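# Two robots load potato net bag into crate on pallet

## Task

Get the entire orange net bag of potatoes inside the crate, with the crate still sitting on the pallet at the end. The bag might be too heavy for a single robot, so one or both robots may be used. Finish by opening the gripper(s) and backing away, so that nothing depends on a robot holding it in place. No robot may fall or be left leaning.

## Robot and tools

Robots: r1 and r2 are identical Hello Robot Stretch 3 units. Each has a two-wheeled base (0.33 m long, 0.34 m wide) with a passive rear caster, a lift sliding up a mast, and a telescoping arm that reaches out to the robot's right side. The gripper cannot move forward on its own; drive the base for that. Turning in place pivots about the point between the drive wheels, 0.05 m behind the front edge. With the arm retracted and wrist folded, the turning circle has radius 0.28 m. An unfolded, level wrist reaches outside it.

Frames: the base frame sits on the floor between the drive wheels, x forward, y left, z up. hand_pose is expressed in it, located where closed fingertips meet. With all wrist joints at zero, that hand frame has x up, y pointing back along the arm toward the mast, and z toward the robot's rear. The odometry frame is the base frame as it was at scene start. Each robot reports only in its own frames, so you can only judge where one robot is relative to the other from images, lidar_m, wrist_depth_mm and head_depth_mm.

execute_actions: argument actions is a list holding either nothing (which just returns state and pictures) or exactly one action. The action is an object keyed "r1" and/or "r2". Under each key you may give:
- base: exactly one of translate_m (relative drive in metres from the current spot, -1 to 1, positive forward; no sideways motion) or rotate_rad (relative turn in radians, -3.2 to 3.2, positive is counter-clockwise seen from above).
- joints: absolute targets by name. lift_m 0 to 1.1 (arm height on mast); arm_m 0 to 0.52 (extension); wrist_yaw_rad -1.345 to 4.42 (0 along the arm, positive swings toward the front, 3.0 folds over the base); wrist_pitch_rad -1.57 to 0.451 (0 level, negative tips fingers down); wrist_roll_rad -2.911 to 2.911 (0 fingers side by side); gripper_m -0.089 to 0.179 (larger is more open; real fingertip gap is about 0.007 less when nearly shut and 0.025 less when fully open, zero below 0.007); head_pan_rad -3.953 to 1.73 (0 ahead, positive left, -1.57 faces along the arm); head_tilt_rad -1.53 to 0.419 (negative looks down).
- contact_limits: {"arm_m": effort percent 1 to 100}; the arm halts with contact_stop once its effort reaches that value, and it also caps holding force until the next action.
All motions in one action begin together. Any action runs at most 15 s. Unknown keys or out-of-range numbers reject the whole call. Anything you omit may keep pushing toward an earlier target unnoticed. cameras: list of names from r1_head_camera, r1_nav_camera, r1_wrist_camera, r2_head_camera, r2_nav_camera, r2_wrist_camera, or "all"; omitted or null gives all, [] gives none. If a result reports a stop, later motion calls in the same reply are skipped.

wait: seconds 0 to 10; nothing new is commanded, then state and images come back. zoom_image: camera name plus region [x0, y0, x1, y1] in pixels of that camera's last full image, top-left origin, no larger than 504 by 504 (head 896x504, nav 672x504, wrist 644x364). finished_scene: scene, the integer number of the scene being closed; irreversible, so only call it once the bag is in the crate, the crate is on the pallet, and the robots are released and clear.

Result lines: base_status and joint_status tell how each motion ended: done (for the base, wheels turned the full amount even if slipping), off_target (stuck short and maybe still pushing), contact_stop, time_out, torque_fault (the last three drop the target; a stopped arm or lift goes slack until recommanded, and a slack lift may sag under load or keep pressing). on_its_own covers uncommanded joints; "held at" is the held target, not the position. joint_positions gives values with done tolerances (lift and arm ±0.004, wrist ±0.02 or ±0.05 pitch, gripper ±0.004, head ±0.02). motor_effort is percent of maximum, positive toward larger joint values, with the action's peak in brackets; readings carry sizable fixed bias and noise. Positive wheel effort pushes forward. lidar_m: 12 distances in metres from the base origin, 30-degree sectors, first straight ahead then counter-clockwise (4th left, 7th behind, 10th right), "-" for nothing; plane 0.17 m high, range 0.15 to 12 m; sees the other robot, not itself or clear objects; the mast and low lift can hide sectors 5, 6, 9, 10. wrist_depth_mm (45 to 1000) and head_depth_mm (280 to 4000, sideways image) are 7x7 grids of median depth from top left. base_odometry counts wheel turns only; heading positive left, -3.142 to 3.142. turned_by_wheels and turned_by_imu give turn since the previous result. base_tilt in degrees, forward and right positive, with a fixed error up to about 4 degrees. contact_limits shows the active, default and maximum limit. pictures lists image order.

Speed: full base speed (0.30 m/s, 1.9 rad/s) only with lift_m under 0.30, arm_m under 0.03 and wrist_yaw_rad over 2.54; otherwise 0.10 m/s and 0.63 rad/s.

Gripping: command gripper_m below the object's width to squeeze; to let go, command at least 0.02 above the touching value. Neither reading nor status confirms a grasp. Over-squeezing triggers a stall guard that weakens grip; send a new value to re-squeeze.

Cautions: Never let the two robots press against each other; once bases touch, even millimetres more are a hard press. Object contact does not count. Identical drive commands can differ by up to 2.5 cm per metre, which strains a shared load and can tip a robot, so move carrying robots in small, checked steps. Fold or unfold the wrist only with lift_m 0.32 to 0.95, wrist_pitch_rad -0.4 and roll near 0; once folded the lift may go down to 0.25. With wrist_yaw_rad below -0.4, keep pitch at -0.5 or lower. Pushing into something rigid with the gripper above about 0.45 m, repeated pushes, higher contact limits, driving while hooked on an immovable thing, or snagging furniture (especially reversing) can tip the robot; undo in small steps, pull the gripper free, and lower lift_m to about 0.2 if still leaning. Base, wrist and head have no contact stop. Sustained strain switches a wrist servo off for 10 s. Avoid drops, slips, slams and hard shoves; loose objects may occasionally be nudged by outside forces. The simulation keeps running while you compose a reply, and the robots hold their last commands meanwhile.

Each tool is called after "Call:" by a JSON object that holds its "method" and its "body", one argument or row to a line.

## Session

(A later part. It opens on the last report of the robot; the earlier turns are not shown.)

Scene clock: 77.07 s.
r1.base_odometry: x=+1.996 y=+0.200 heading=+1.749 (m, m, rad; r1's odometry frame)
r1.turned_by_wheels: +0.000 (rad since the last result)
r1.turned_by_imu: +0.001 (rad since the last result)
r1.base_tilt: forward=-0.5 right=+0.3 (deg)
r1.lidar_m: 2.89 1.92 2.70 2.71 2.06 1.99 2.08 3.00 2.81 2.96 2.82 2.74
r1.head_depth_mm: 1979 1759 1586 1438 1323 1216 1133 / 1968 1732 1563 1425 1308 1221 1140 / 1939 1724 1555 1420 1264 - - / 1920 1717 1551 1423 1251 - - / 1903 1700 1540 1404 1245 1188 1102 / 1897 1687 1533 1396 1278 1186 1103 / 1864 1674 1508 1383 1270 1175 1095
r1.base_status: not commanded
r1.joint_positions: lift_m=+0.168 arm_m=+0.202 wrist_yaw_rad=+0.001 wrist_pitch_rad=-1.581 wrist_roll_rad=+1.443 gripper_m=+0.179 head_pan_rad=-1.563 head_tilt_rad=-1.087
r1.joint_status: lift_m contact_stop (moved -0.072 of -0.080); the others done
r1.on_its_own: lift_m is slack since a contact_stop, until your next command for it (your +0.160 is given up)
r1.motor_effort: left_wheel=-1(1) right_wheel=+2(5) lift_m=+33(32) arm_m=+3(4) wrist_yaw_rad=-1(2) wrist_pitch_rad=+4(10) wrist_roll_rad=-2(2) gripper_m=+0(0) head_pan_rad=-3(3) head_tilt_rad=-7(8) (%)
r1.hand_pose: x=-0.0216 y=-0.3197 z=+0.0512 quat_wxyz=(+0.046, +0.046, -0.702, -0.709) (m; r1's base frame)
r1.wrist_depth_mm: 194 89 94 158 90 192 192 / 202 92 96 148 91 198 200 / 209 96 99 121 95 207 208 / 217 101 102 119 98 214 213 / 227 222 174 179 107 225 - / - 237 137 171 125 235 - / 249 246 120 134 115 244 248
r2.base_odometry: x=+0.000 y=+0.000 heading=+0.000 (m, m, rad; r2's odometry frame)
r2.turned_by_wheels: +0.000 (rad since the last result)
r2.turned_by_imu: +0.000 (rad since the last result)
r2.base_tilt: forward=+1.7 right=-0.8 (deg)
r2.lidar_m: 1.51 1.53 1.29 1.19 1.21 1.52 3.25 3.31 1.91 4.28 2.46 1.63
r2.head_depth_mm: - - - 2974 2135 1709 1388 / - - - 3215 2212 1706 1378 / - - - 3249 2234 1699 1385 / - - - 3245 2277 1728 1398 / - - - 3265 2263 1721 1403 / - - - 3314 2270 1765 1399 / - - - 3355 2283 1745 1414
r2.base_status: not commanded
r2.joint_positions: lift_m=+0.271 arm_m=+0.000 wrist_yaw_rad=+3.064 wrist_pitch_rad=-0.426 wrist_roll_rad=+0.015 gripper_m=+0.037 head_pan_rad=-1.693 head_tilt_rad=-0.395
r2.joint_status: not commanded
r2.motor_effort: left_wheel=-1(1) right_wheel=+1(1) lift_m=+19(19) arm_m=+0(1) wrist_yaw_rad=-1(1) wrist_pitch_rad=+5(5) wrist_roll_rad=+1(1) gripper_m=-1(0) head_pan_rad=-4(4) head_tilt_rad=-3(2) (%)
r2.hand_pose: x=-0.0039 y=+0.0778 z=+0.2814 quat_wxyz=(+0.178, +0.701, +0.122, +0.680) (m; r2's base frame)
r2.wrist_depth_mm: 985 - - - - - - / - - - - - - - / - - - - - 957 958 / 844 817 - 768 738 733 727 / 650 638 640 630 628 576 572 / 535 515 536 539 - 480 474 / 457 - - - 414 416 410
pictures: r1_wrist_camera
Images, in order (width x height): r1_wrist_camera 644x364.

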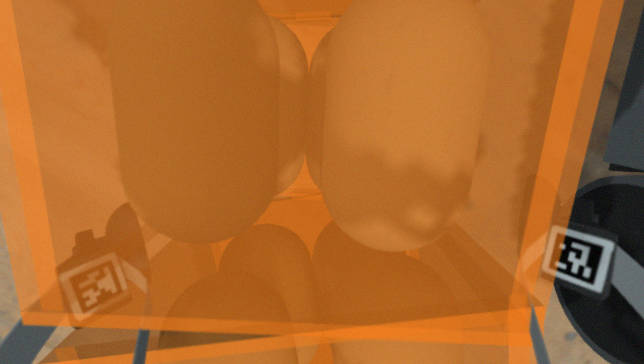

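Fingers' V shape is seated on the top edges. Close.

Call:
{"method": "execute_actions", "body": {
  "actions": [
    {"r1":{"joints":{"gripper_m":0.02}}}
  ],
  "cameras": []
}}

Call:
{"method": "execute_actions", "body": {
  "actions": [
    {"r1":{"joints":{"lift_m":0.23}}}
  ],
  "cameras": ["r1_wrist_camera","r1_head_camera","r2_head_camera"]
}}

Scene clock: 83.10 s.
r1.base_odometry: x=+1.996 y=+0.200 heading=+1.749 (m, m, rad; r1's odometry frame)
r1.turned_by_wheels: +0.000 (rad since the last result)
r1.turned_by_imu: +0.001 (rad since the last result)
r1.base_tilt: forward=-0.5 right=+0.2 (deg)
r1.lidar_m: 2.88 1.91 2.69 2.72 2.06 1.99 2.08 3.00 2.81 2.95 2.81 2.74
r1.head_depth_mm: 1974 1757 1577 1445 1324 1218 1130 / 1969 1751 1566 1430 1311 1219 1142 / 1958 1728 1562 1428 1274 - - / 1918 1710 1545 1421 1259 - - / 1904 1691 1525 1408 1251 1189 1103 / 1889 1694 1520 1389 1278 1182 1100 / 1871 1675 1511 1381 1266 1174 1094
r1.base_status: not commanded
r1.joint_positions: lift_m=+0.172 arm_m=+0.202 wrist_yaw_rad=-0.002 wrist_pitch_rad=-1.565 wrist_roll_rad=+1.444 gripper_m=+0.022 head_pan_rad=-1.563 head_tilt_rad=-1.087
r1.joint_status: all done
r1.on_its_own: lift_m is slack since a contact_stop, until your next command for it (your +0.160 is given up)
r1.motor_effort: left_wheel=-1(2) right_wheel=+3(4) lift_m=+32(33) arm_m=+4(4) wrist_yaw_rad=+3(4) wrist_pitch_rad=-2(4) wrist_roll_rad=-2(7) gripper_m=-44(100) head_pan_rad=-3(2) head_tilt_rad=-8(8) (%)
r1.hand_pose: x=-0.0215 y=-0.3237 z=+0.0541 quat_wxyz=(+0.044, +0.044, -0.707, -0.704) (m; r1's base frame)
r1.wrist_depth_mm: 199 92 100 94 94 194 193 / 207 95 103 95 97 200 201 / 216 99 108 98 106 208 208 / 223 104 112 101 216 215 214 / 233 229 227 114 228 - - / 244 - 174 134 134 237 - / 256 250 129 123 120 245 245
r2.base_odometry: x=+0.000 y=+0.000 heading=+0.000 (m, m, rad; r2's odometry frame)
r2.turned_by_wheels: +0.000 (rad since the last result)
r2.turned_by_imu: +0.001 (rad since the last result)
r2.base_tilt: forward=+1.8 right=-0.7 (deg)
r2.lidar_m: 1.51 1.53 1.29 1.19 1.21 1.53 3.26 3.30 1.92 4.30 2.45 1.63
r2.head_depth_mm: - - - 2951 2125 1696 1379 / - - - 3191 2225 1707 1391 / - - - 3207 2244 1718 1384 / - - - 3235 2265 1717 1393 / - - - 3234 2267 1719 1400 / - - - 3324 2269 1746 1415 / - - - 3376 2286 1747 1414
r2.base_status: not commanded
r2.joint_positions: lift_m=+0.271 arm_m=+0.000 wrist_yaw_rad=+3.064 wrist_pitch_rad=-0.426 wrist_roll_rad=+0.015 gripper_m=+0.037 head_pan_rad=-1.693 head_tilt_rad=-0.395
r2.joint_status: not commanded
r2.motor_effort: left_wheel=-1(1) right_wheel=+0(0) lift_m=+19(19) arm_m=+1(1) wrist_yaw_rad=+0(1) wrist_pitch_rad=+5(5) wrist_roll_rad=+1(1) gripper_m=+0(0) head_pan_rad=-4(4) head_tilt_rad=-3(2) (%)
r2.hand_pose: x=-0.0039 y=+0.0778 z=+0.2814 quat_wxyz=(+0.178, +0.701, +0.122, +0.680) (m; r2's base frame)
r2.wrist_depth_mm: 995 - - - - - - / - - - - - - - / - - - - - 980 929 / 866 837 - 766 765 725 700 / 650 659 629 618 632 590 564 / 547 523 541 530 - 490 476 / 448 - - - 409 420 407
pictures: none
No camera images: the call's "cameras" was empty. Leave "cameras" out to get every camera's image.

Scene clock: 85.10 s.
r1.base_odometry: x=+1.996 y=+0.200 heading=+1.749 (m, m, rad; r1's odometry frame)
r1.turned_by_wheels: +0.000 (rad since the last result)
r1.turned_by_imu: +0.000 (rad since the last result)
r1.base_tilt: forward=-0.6 right=+0.3 (deg)
r1.lidar_m: 2.90 1.92 2.70 2.71 2.05 1.99 2.08 2.99 2.81 2.96 2.81 2.74
r1.head_depth_mm: 1983 1760 1586 1441 1323 1223 1133 / 1964 1737 1570 1427 1311 1221 - / 1942 1727 1556 1426 1262 - - / 1921 1714 1545 1425 1254 - - / 1900 1708 1538 1401 1253 1192 1104 / 1877 1685 1522 1388 1261 1186 1097 / 1864 1676 1510 1389 1266 1175 1094
r1.base_status: not commanded
r1.joint_positions: lift_m=+0.229 arm_m=+0.202 wrist_yaw_rad=+0.000 wrist_pitch_rad=-1.554 wrist_roll_rad=+1.438 gripper_m=+0.032 head_pan_rad=-1.563 head_tilt_rad=-1.087
r1.joint_status: all done
r1.on_its_own: gripper_m is held at +0.031, not at your +0.020, by its stall guard, which is still easing
r1.motor_effort: left_wheel=+0(1) right_wheel=+1(4) lift_m=+52(61) arm_m=+3(3) wrist_yaw_rad=+1(3) wrist_pitch_rad=-6(16) wrist_roll_rad=+1(2) gripper_m=-25(44) head_pan_rad=-3(2) head_tilt_rad=-7(7) (%)
r1.hand_pose: x=-0.0216 y=-0.3267 z=+0.1114 quat_wxyz=(+0.048, +0.046, -0.711, -0.700) (m; r1's base frame)
r1.wrist_depth_mm: 255 251 248 159 203 245 243 / 264 262 152 152 146 253 - / 276 274 153 155 153 266 - / 286 282 278 168 170 274 - / 298 294 190 201 282 - - / 309 308 173 172 175 299 - / 325 322 315 183 184 310 -
r2.base_odometry: x=+0.000 y=+0.000 heading=+0.000 (m, m, rad; r2's odometry frame)
r2.turned_by_wheels: +0.000 (rad since the last result)
r2.turned_by_imu: +0.000 (rad since the last result)
r2.base_tilt: forward=+1.8 right=-0.8 (deg)
r2.lidar_m: 1.51 1.53 1.29 1.19 1.21 1.52 3.26 3.29 1.92 4.30 2.46 1.63
r2.head_depth_mm: - - - 2961 2138 1684 1380 / - - - 3162 2218 1702 1392 / - - - 3234 2230 1714 1392 / - - - 3222 2222 1717 1398 / - - - 3315 2259 1733 1404 / - - - 3285 2271 1729 1400 / - - - 3312 2270 1751 1410
r2.base_status: not commanded
r2.joint_positions: lift_m=+0.271 arm_m=+0.000 wrist_yaw_rad=+3.064 wrist_pitch_rad=-0.426 wrist_roll_rad=+0.015 gripper_m=+0.037 head_pan_rad=-1.693 head_tilt_rad=-0.395
r2.joint_status: not commanded
r2.motor_effort: left_wheel=-1(1) right_wheel=+1(1) lift_m=+19(19) arm_m=+0(0) wrist_yaw_rad=+1(0) wrist_pitch_rad=+5(5) wrist_roll_rad=+1(1) gripper_m=+0(0) head_pan_rad=-4(5) head_tilt_rad=-2(2) (%)
r2.hand_pose: x=-0.0039 y=+0.0778 z=+0.2814 quat_wxyz=(+0.178, +0.701, +0.122, +0.680) (m; r2's base frame)
r2.wrist_depth_mm: - - - - - - - / - - - - - - - / - - - - - 983 941 / 866 844 - 796 765 728 707 / 662 641 630 614 620 586 565 / 538 533 537 528 - 487 470 / 460 - - - 417 419 410
pictures: r1_head_camera (sideways: a quarter turn clockwise sets it upright), r1_wrist_camera, r2_head_camera (sideways: a quarter turn clockwise sets it upright)
Images, in order (width x height): r1_head_camera 896x504, r1_wrist_camera 644x364, r2_head_camera 896x504.

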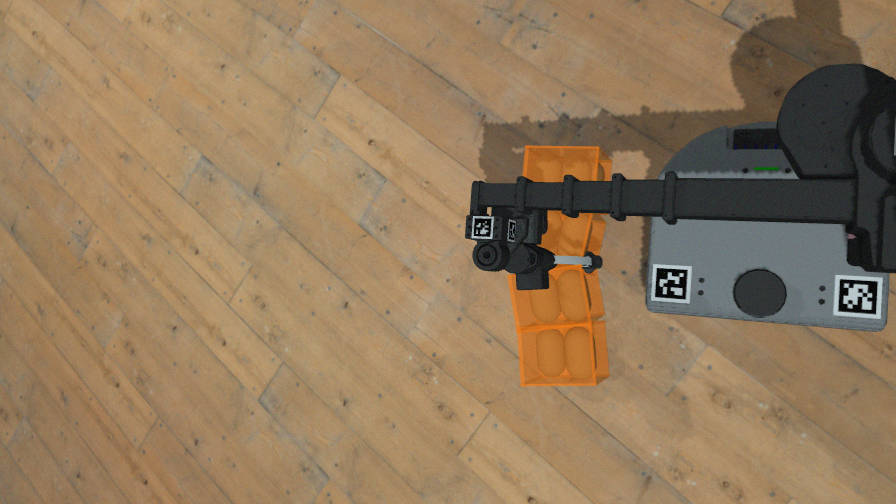

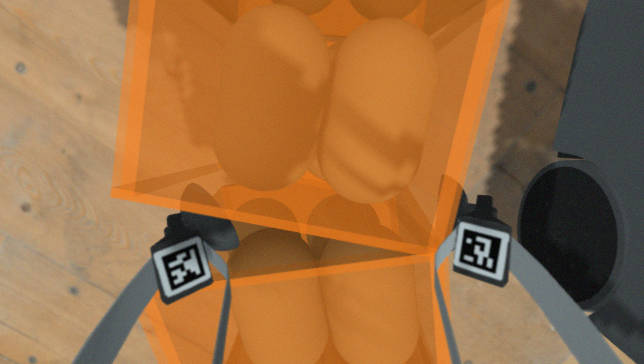

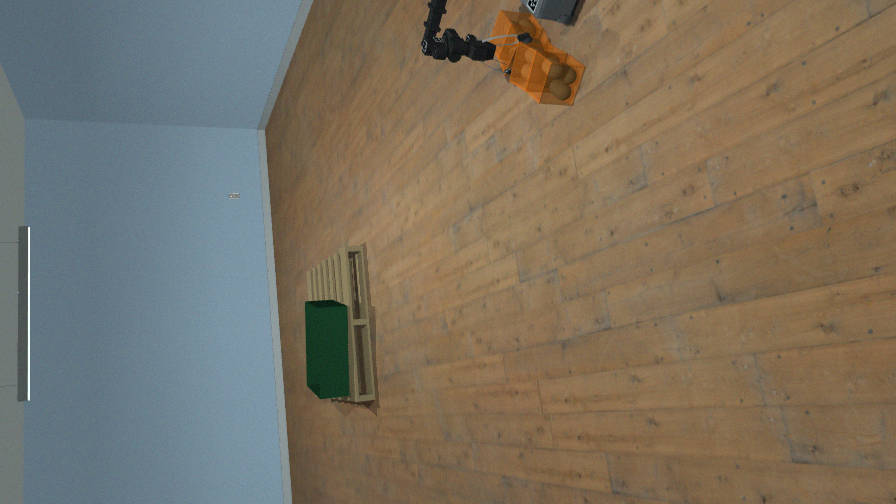

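Call:
{"method": "execute_actions", "body": {
  "actions": [
    {"r1":{"joints":{"lift_m":0.5,"gripper_m":0.179}}}
  ],
  "cameras": []
}}

Call:
{"method": "execute_actions", "body": {
  "actions": [
    {"r1":{"base":{"rotate_rad":-1.57},"joints":{"arm_m":0,"wrist_pitch_rad":-0.4,"wrist_roll_rad":0,"gripper_m":0.04,"head_pan_rad":0,"head_tilt_rad":-1.2}}}
  ],
  "cameras": []
}}

Call:
{"method": "execute_actions", "body": {
  "actions": [
    {"r1":{"base":{"translate_m":0.3},"joints":{"wrist_yaw_rad":3.0}}}
  ],
  "cameras": ["r1_head_camera","r1_nav_camera"]
}}

Scene clock: 122.57 s.
r1.base_odometry: x=+1.996 y=+0.200 heading=+1.749 (m, m, rad; r1's odometry frame)
r1.turned_by_wheels: +0.000 (rad since the last result)
r1.turned_by_imu: +0.001 (rad since the last result)
r1.base_tilt: forward=-0.4 right=+0.3 (deg)
r1.lidar_m: 2.89 1.91 2.69 2.71 2.06 1.99 2.08 3.00 2.80 2.95 2.81 2.74
r1.head_depth_mm: 1976 1750 1579 1438 1318 1220 1163 / 1963 1738 1568 1433 1314 1209 - / 1934 1740 1581 - 1261 - - / 1918 1711 1542 1424 1263 - - / 1909 1695 1537 1405 1256 1189 1103 / 1895 1677 1524 1397 1267 1182 1100 / 1882 1664 1513 1381 1267 1178 1094
r1.base_status: not commanded
r1.joint_positions: lift_m=+0.500 arm_m=+0.202 wrist_yaw_rad=-0.001 wrist_pitch_rad=-1.565 wrist_roll_rad=+1.444 gripper_m=+0.179 head_pan_rad=-1.563 head_tilt_rad=-1.087
r1.joint_status: all done
r1.motor_effort: left_wheel=-1(2) right_wheel=+3(10) lift_m=+40(56) arm_m=+2(2) wrist_yaw_rad=+1(1) wrist_pitch_rad=-2(6) wrist_roll_rad=-2(4) gripper_m=+1(89) head_pan_rad=-2(2) head_tilt_rad=-7(7) (%)
r1.hand_pose: x=-0.0215 y=-0.3238 z=+0.3820 quat_wxyz=(+0.045, +0.044, -0.707, -0.704) (m; r1's base frame)
r1.wrist_depth_mm: 512 507 502 397 493 - - / 526 520 521 426 520 - - / 548 544 542 437 543 - - / 575 554 558 450 555 - - / 598 591 589 528 579 581 570 / 616 626 613 600 601 604 603 / 653 648 638 636 641 639 614
r2.base_odometry: x=+0.000 y=+0.000 heading=+0.000 (m, m, rad; r2's odometry frame)
r2.turned_by_wheels: +0.000 (rad since the last result)
r2.turned_by_imu: +0.001 (rad since the last result)
r2.base_tilt: forward=+1.7 right=-0.8 (deg)
r2.lidar_m: 1.51 1.53 1.29 1.19 1.21 1.52 3.25 3.29 1.92 4.31 2.46 1.63
r2.head_depth_mm: - - - 2984 2148 1696 1388 / - - - 3166 2216 1703 1391 / - - - 3219 2233 1713 1386 / - - - 3242 2257 1730 1398 / - - - 3261 2256 1742 1399 / - - - 3269 2284 1744 1403 / - - - 3319 2281 1742 1410
r2.base_status: not commanded
r2.joint_positions: lift_m=+0.271 arm_m=+0.000 wrist_yaw_rad=+3.064 wrist_pitch_rad=-0.426 wrist_roll_rad=+0.015 gripper_m=+0.037 head_pan_rad=-1.693 head_tilt_rad=-0.395
r2.joint_status: not commanded
r2.motor_effort: left_wheel=-1(1) right_wheel=+1(0) lift_m=+20(19) arm_m=+1(1) wrist_yaw_rad=+0(0) wrist_pitch_rad=+5(5) wrist_roll_rad=+1(1) gripper_m=+0(0) head_pan_rad=-5(4) head_tilt_rad=-2(3) (%)
r2.hand_pose: x=-0.0039 y=+0.0778 z=+0.2814 quat_wxyz=(+0.178, +0.701, +0.122, +0.680) (m; r2's base frame)
r2.wrist_depth_mm: - - - - - - - / - - - - - - - / - - - - - 978 925 / 872 822 - 749 728 743 721 / 672 630 626 611 632 572 571 / 536 522 550 521 - 476 475 / 455 - - - 409 416 416
pictures: none
No camera images: the call's "cameras" was empty. Leave "cameras" out to get every camera's image.

Scene clock: 126.00 s.
r1.base_odometry: x=+1.996 y=+0.200 heading=+0.179 (m, m, rad; r1's odometry frame)
r1.turned_by_wheels: -1.570 (rad since the last result)
r1.turned_by_imu: -1.560 (rad since the last result)
r1.base_tilt: forward=-0.4 right=+0.2 (deg)
r1.lidar_m: 2.96 2.81 2.74 2.89 1.92 2.70 2.72 2.05 1.99 2.08 3.01 2.81
r1.head_depth_mm: 1728 1589 1487 1373 1291 1232 1143 / 1719 1584 1474 1377 1288 1225 - / 1703 1569 1458 1362 1267 1216 - / 1691 1562 1449 1355 1254 - - / 1681 1549 1434 1345 1251 - - / 1660 1529 1425 1330 1256 1198 - / 1649 1532 1425 1331 1247 1185 -
r1.base_status: done
r1.joint_positions: lift_m=+0.500 arm_m=+0.000 wrist_yaw_rad=-0.001 wrist_pitch_rad=-0.422 wrist_roll_rad=+0.004 gripper_m=+0.040 head_pan_rad=-0.007 head_tilt_rad=-1.185
r1.joint_status: all done
r1.motor_effort: left_wheel=+2(5) right_wheel=-3(6) lift_m=+40(40) arm_m=-3(3) wrist_yaw_rad=+1(2) wrist_pitch_rad=+8(9) wrist_roll_rad=-2(1) gripper_m=+0(87) head_pan_rad=+3(42) head_tilt_rad=-9(22) (%)
r1.hand_pose: x=-0.0217 y=-0.3692 z=+0.5116 quat_wxyz=(+0.690, +0.148, -0.692, -0.149) (m; r1's base frame)
r1.wrist_depth_mm: - - - - - - - / - - - - - - - / - - - - - - - / - - - - - 963 963 / 943 918 905 836 - 801 804 / 832 772 717 725 706 708 676 / 691 680 655 643 623 628 610
r2.base_odometry: x=+0.000 y=+0.000 heading=+0.000 (m, m, rad; r2's odometry frame)
r2.turned_by_wheels: +0.000 (rad since the last result)
r2.turned_by_imu: +0.000 (rad since the last result)
r2.base_tilt: forward=+1.8 right=-0.8 (deg)
r2.lidar_m: 1.51 1.53 1.29 1.19 1.21 1.53 3.25 3.30 1.79 4.30 2.45 1.64
r2.head_depth_mm: - - - 3143 2207 1707 1374 / - - - 3192 2202 1708 1385 / - - - 3159 2230 1712 1391 / - - - 3275 2268 1718 1398 / - - - 3275 2257 1737 1407 / - - - 3309 2269 1734 1417 / - - - 3321 2299 1748 1412
r2.base_status: not commanded
r2.joint_positions: lift_m=+0.271 arm_m=+0.000 wrist_yaw_rad=+3.064 wrist_pitch_rad=-0.426 wrist_roll_rad=+0.015 gripper_m=+0.037 head_pan_rad=-1.693 head_tilt_rad=-0.395
r2.joint_status: not commanded
r2.motor_effort: left_wheel=-1(1) right_wheel=+1(1) lift_m=+20(19) arm_m=+0(1) wrist_yaw_rad=+0(0) wrist_pitch_rad=+5(5) wrist_roll_rad=+1(1) gripper_m=-1(0) head_pan_rad=-4(5) head_tilt_rad=-4(2) (%)
r2.hand_pose: x=-0.0039 y=+0.0778 z=+0.2814 quat_wxyz=(+0.178, +0.701, +0.122, +0.680) (m; r2's base frame)
r2.wrist_depth_mm: - - - - - - - / - - - - - - - / - - - - - 987 962 / 842 821 - 772 740 730 712 / 656 656 629 620 624 576 572 / 554 520 527 540 - 493 478 / 451 - - - 413 420 411
pictures: none
No camera images: the call's "cameras" was empty. Leave "cameras" out to get every camera's image.

Scene clock: 130.07 s.
r1.base_odometry: x=+2.291 y=+0.254 heading=+0.179 (m, m, rad; r1's odometry frame)
r1.turned_by_wheels: +0.000 (rad since the last result)
r1.turned_by_imu: +0.000 (rad since the last result)
r1.base_tilt: forward=-0.5 right=+0.4 (deg)
r1.lidar_m: 2.72 2.65 2.58 2.72 3.02 2.94 2.93 2.20 2.15 2.28 3.25 2.53
r1.head_depth_mm: 1733 1597 1473 1372 1290 1218 1148 / 1715 1576 1467 1366 1289 - - / 1705 1570 1463 1357 1278 1198 1156 / 1684 1552 1450 1353 1268 - - / 1670 1550 1445 1339 1262 - - / 1656 1534 1426 1336 1253 1201 - / 1642 1532 1421 1327 1249 1179 -
r1.base_status: done
r1.joint_positions: lift_m=+0.500 arm_m=+0.000 wrist_yaw_rad=+2.997 wrist_pitch_rad=-0.421 wrist_roll_rad=+0.004 gripper_m=+0.040 head_pan_rad=-0.007 head_tilt_rad=-1.186
r1.joint_status: all done
r1.motor_effort: left_wheel=+2(8) right_wheel=+1(9) lift_m=+40(41) arm_m=-3(3) wrist_yaw_rad=+4(4) wrist_pitch_rad=+8(8) wrist_roll_rad=-2(2) gripper_m=+0(0) head_pan_rad=+4(4) head_tilt_rad=-8(9) (%)
r1.hand_pose: x=+0.0110 y=+0.0764 z=+0.5116 quat_wxyz=(+0.198, +0.701, +0.097, +0.678) (m; r1's base frame)
r1.wrist_depth_mm: - - - - - - - / - - - - - - - / - - - - - - - / - - - - - 962 937 / 952 921 - 860 - 822 791 / 808 775 - 731 705 698 677 / 694 683 636 647 623 616 607
r2.base_odometry: x=+0.000 y=+0.000 heading=+0.000 (m, m, rad; r2's odometry frame)
r2.turned_by_wheels: +0.000 (rad since the last result)
r2.turned_by_imu: +0.000 (rad since the last result)
r2.base_tilt: forward=+1.8 right=-0.7 (deg)
r2.lidar_m: 1.51 1.53 1.29 1.19 1.21 1.52 3.26 3.28 1.89 4.31 2.46 1.63
r2.head_depth_mm: - - - 2871 2096 1692 1378 / - - - 3178 2211 1702 1384 / - - - 3217 2227 1711 1408 / - - - 3196 2251 1733 1399 / - - - 3238 2265 1718 1400 / - - - 3305 2262 1751 1411 / - - - 3285 2274 1761 1423
r2.base_status: not commanded
r2.joint_positions: lift_m=+0.271 arm_m=+0.000 wrist_yaw_rad=+3.064 wrist_pitch_rad=-0.426 wrist_roll_rad=+0.015 gripper_m=+0.037 head_pan_rad=-1.693 head_tilt_rad=-0.395
r2.joint_status: not commanded
r2.motor_effort: left_wheel=-1(1) right_wheel=+1(0) lift_m=+19(19) arm_m=+1(1) wrist_yaw_rad=+1(0) wrist_pitch_rad=+5(5) wrist_roll_rad=+1(1) gripper_m=-1(0) head_pan_rad=-4(4) head_tilt_rad=-2(3) (%)
r2.hand_pose: x=-0.0039 y=+0.0778 z=+0.2814 quat_wxyz=(+0.178, +0.701, +0.122, +0.680) (m; r2's base frame)
r2.wrist_depth_mm: - - - - - - - / - - - - - - - / - - - - - 970 935 / 865 835 - 787 760 739 693 / 662 654 623 610 618 589 576 / 541 530 538 528 - 490 477 / 456 - - - 420 417 416
pictures: r1_head_camera (sideways: a quarter turn clockwise sets it upright), r1_nav_camera (sideways: a quarter turn counterclockwise sets it upright)
Images, in order (width x height): r1_head_camera 896x504, r1_nav_camera 672x504.

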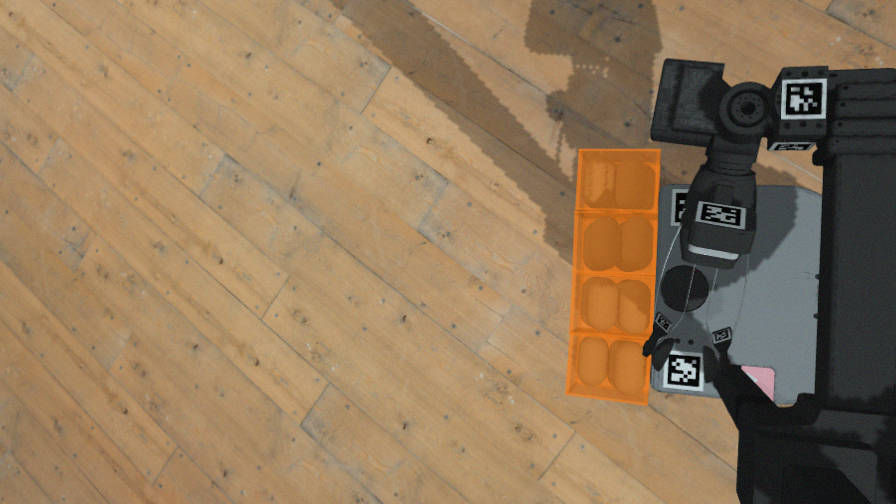

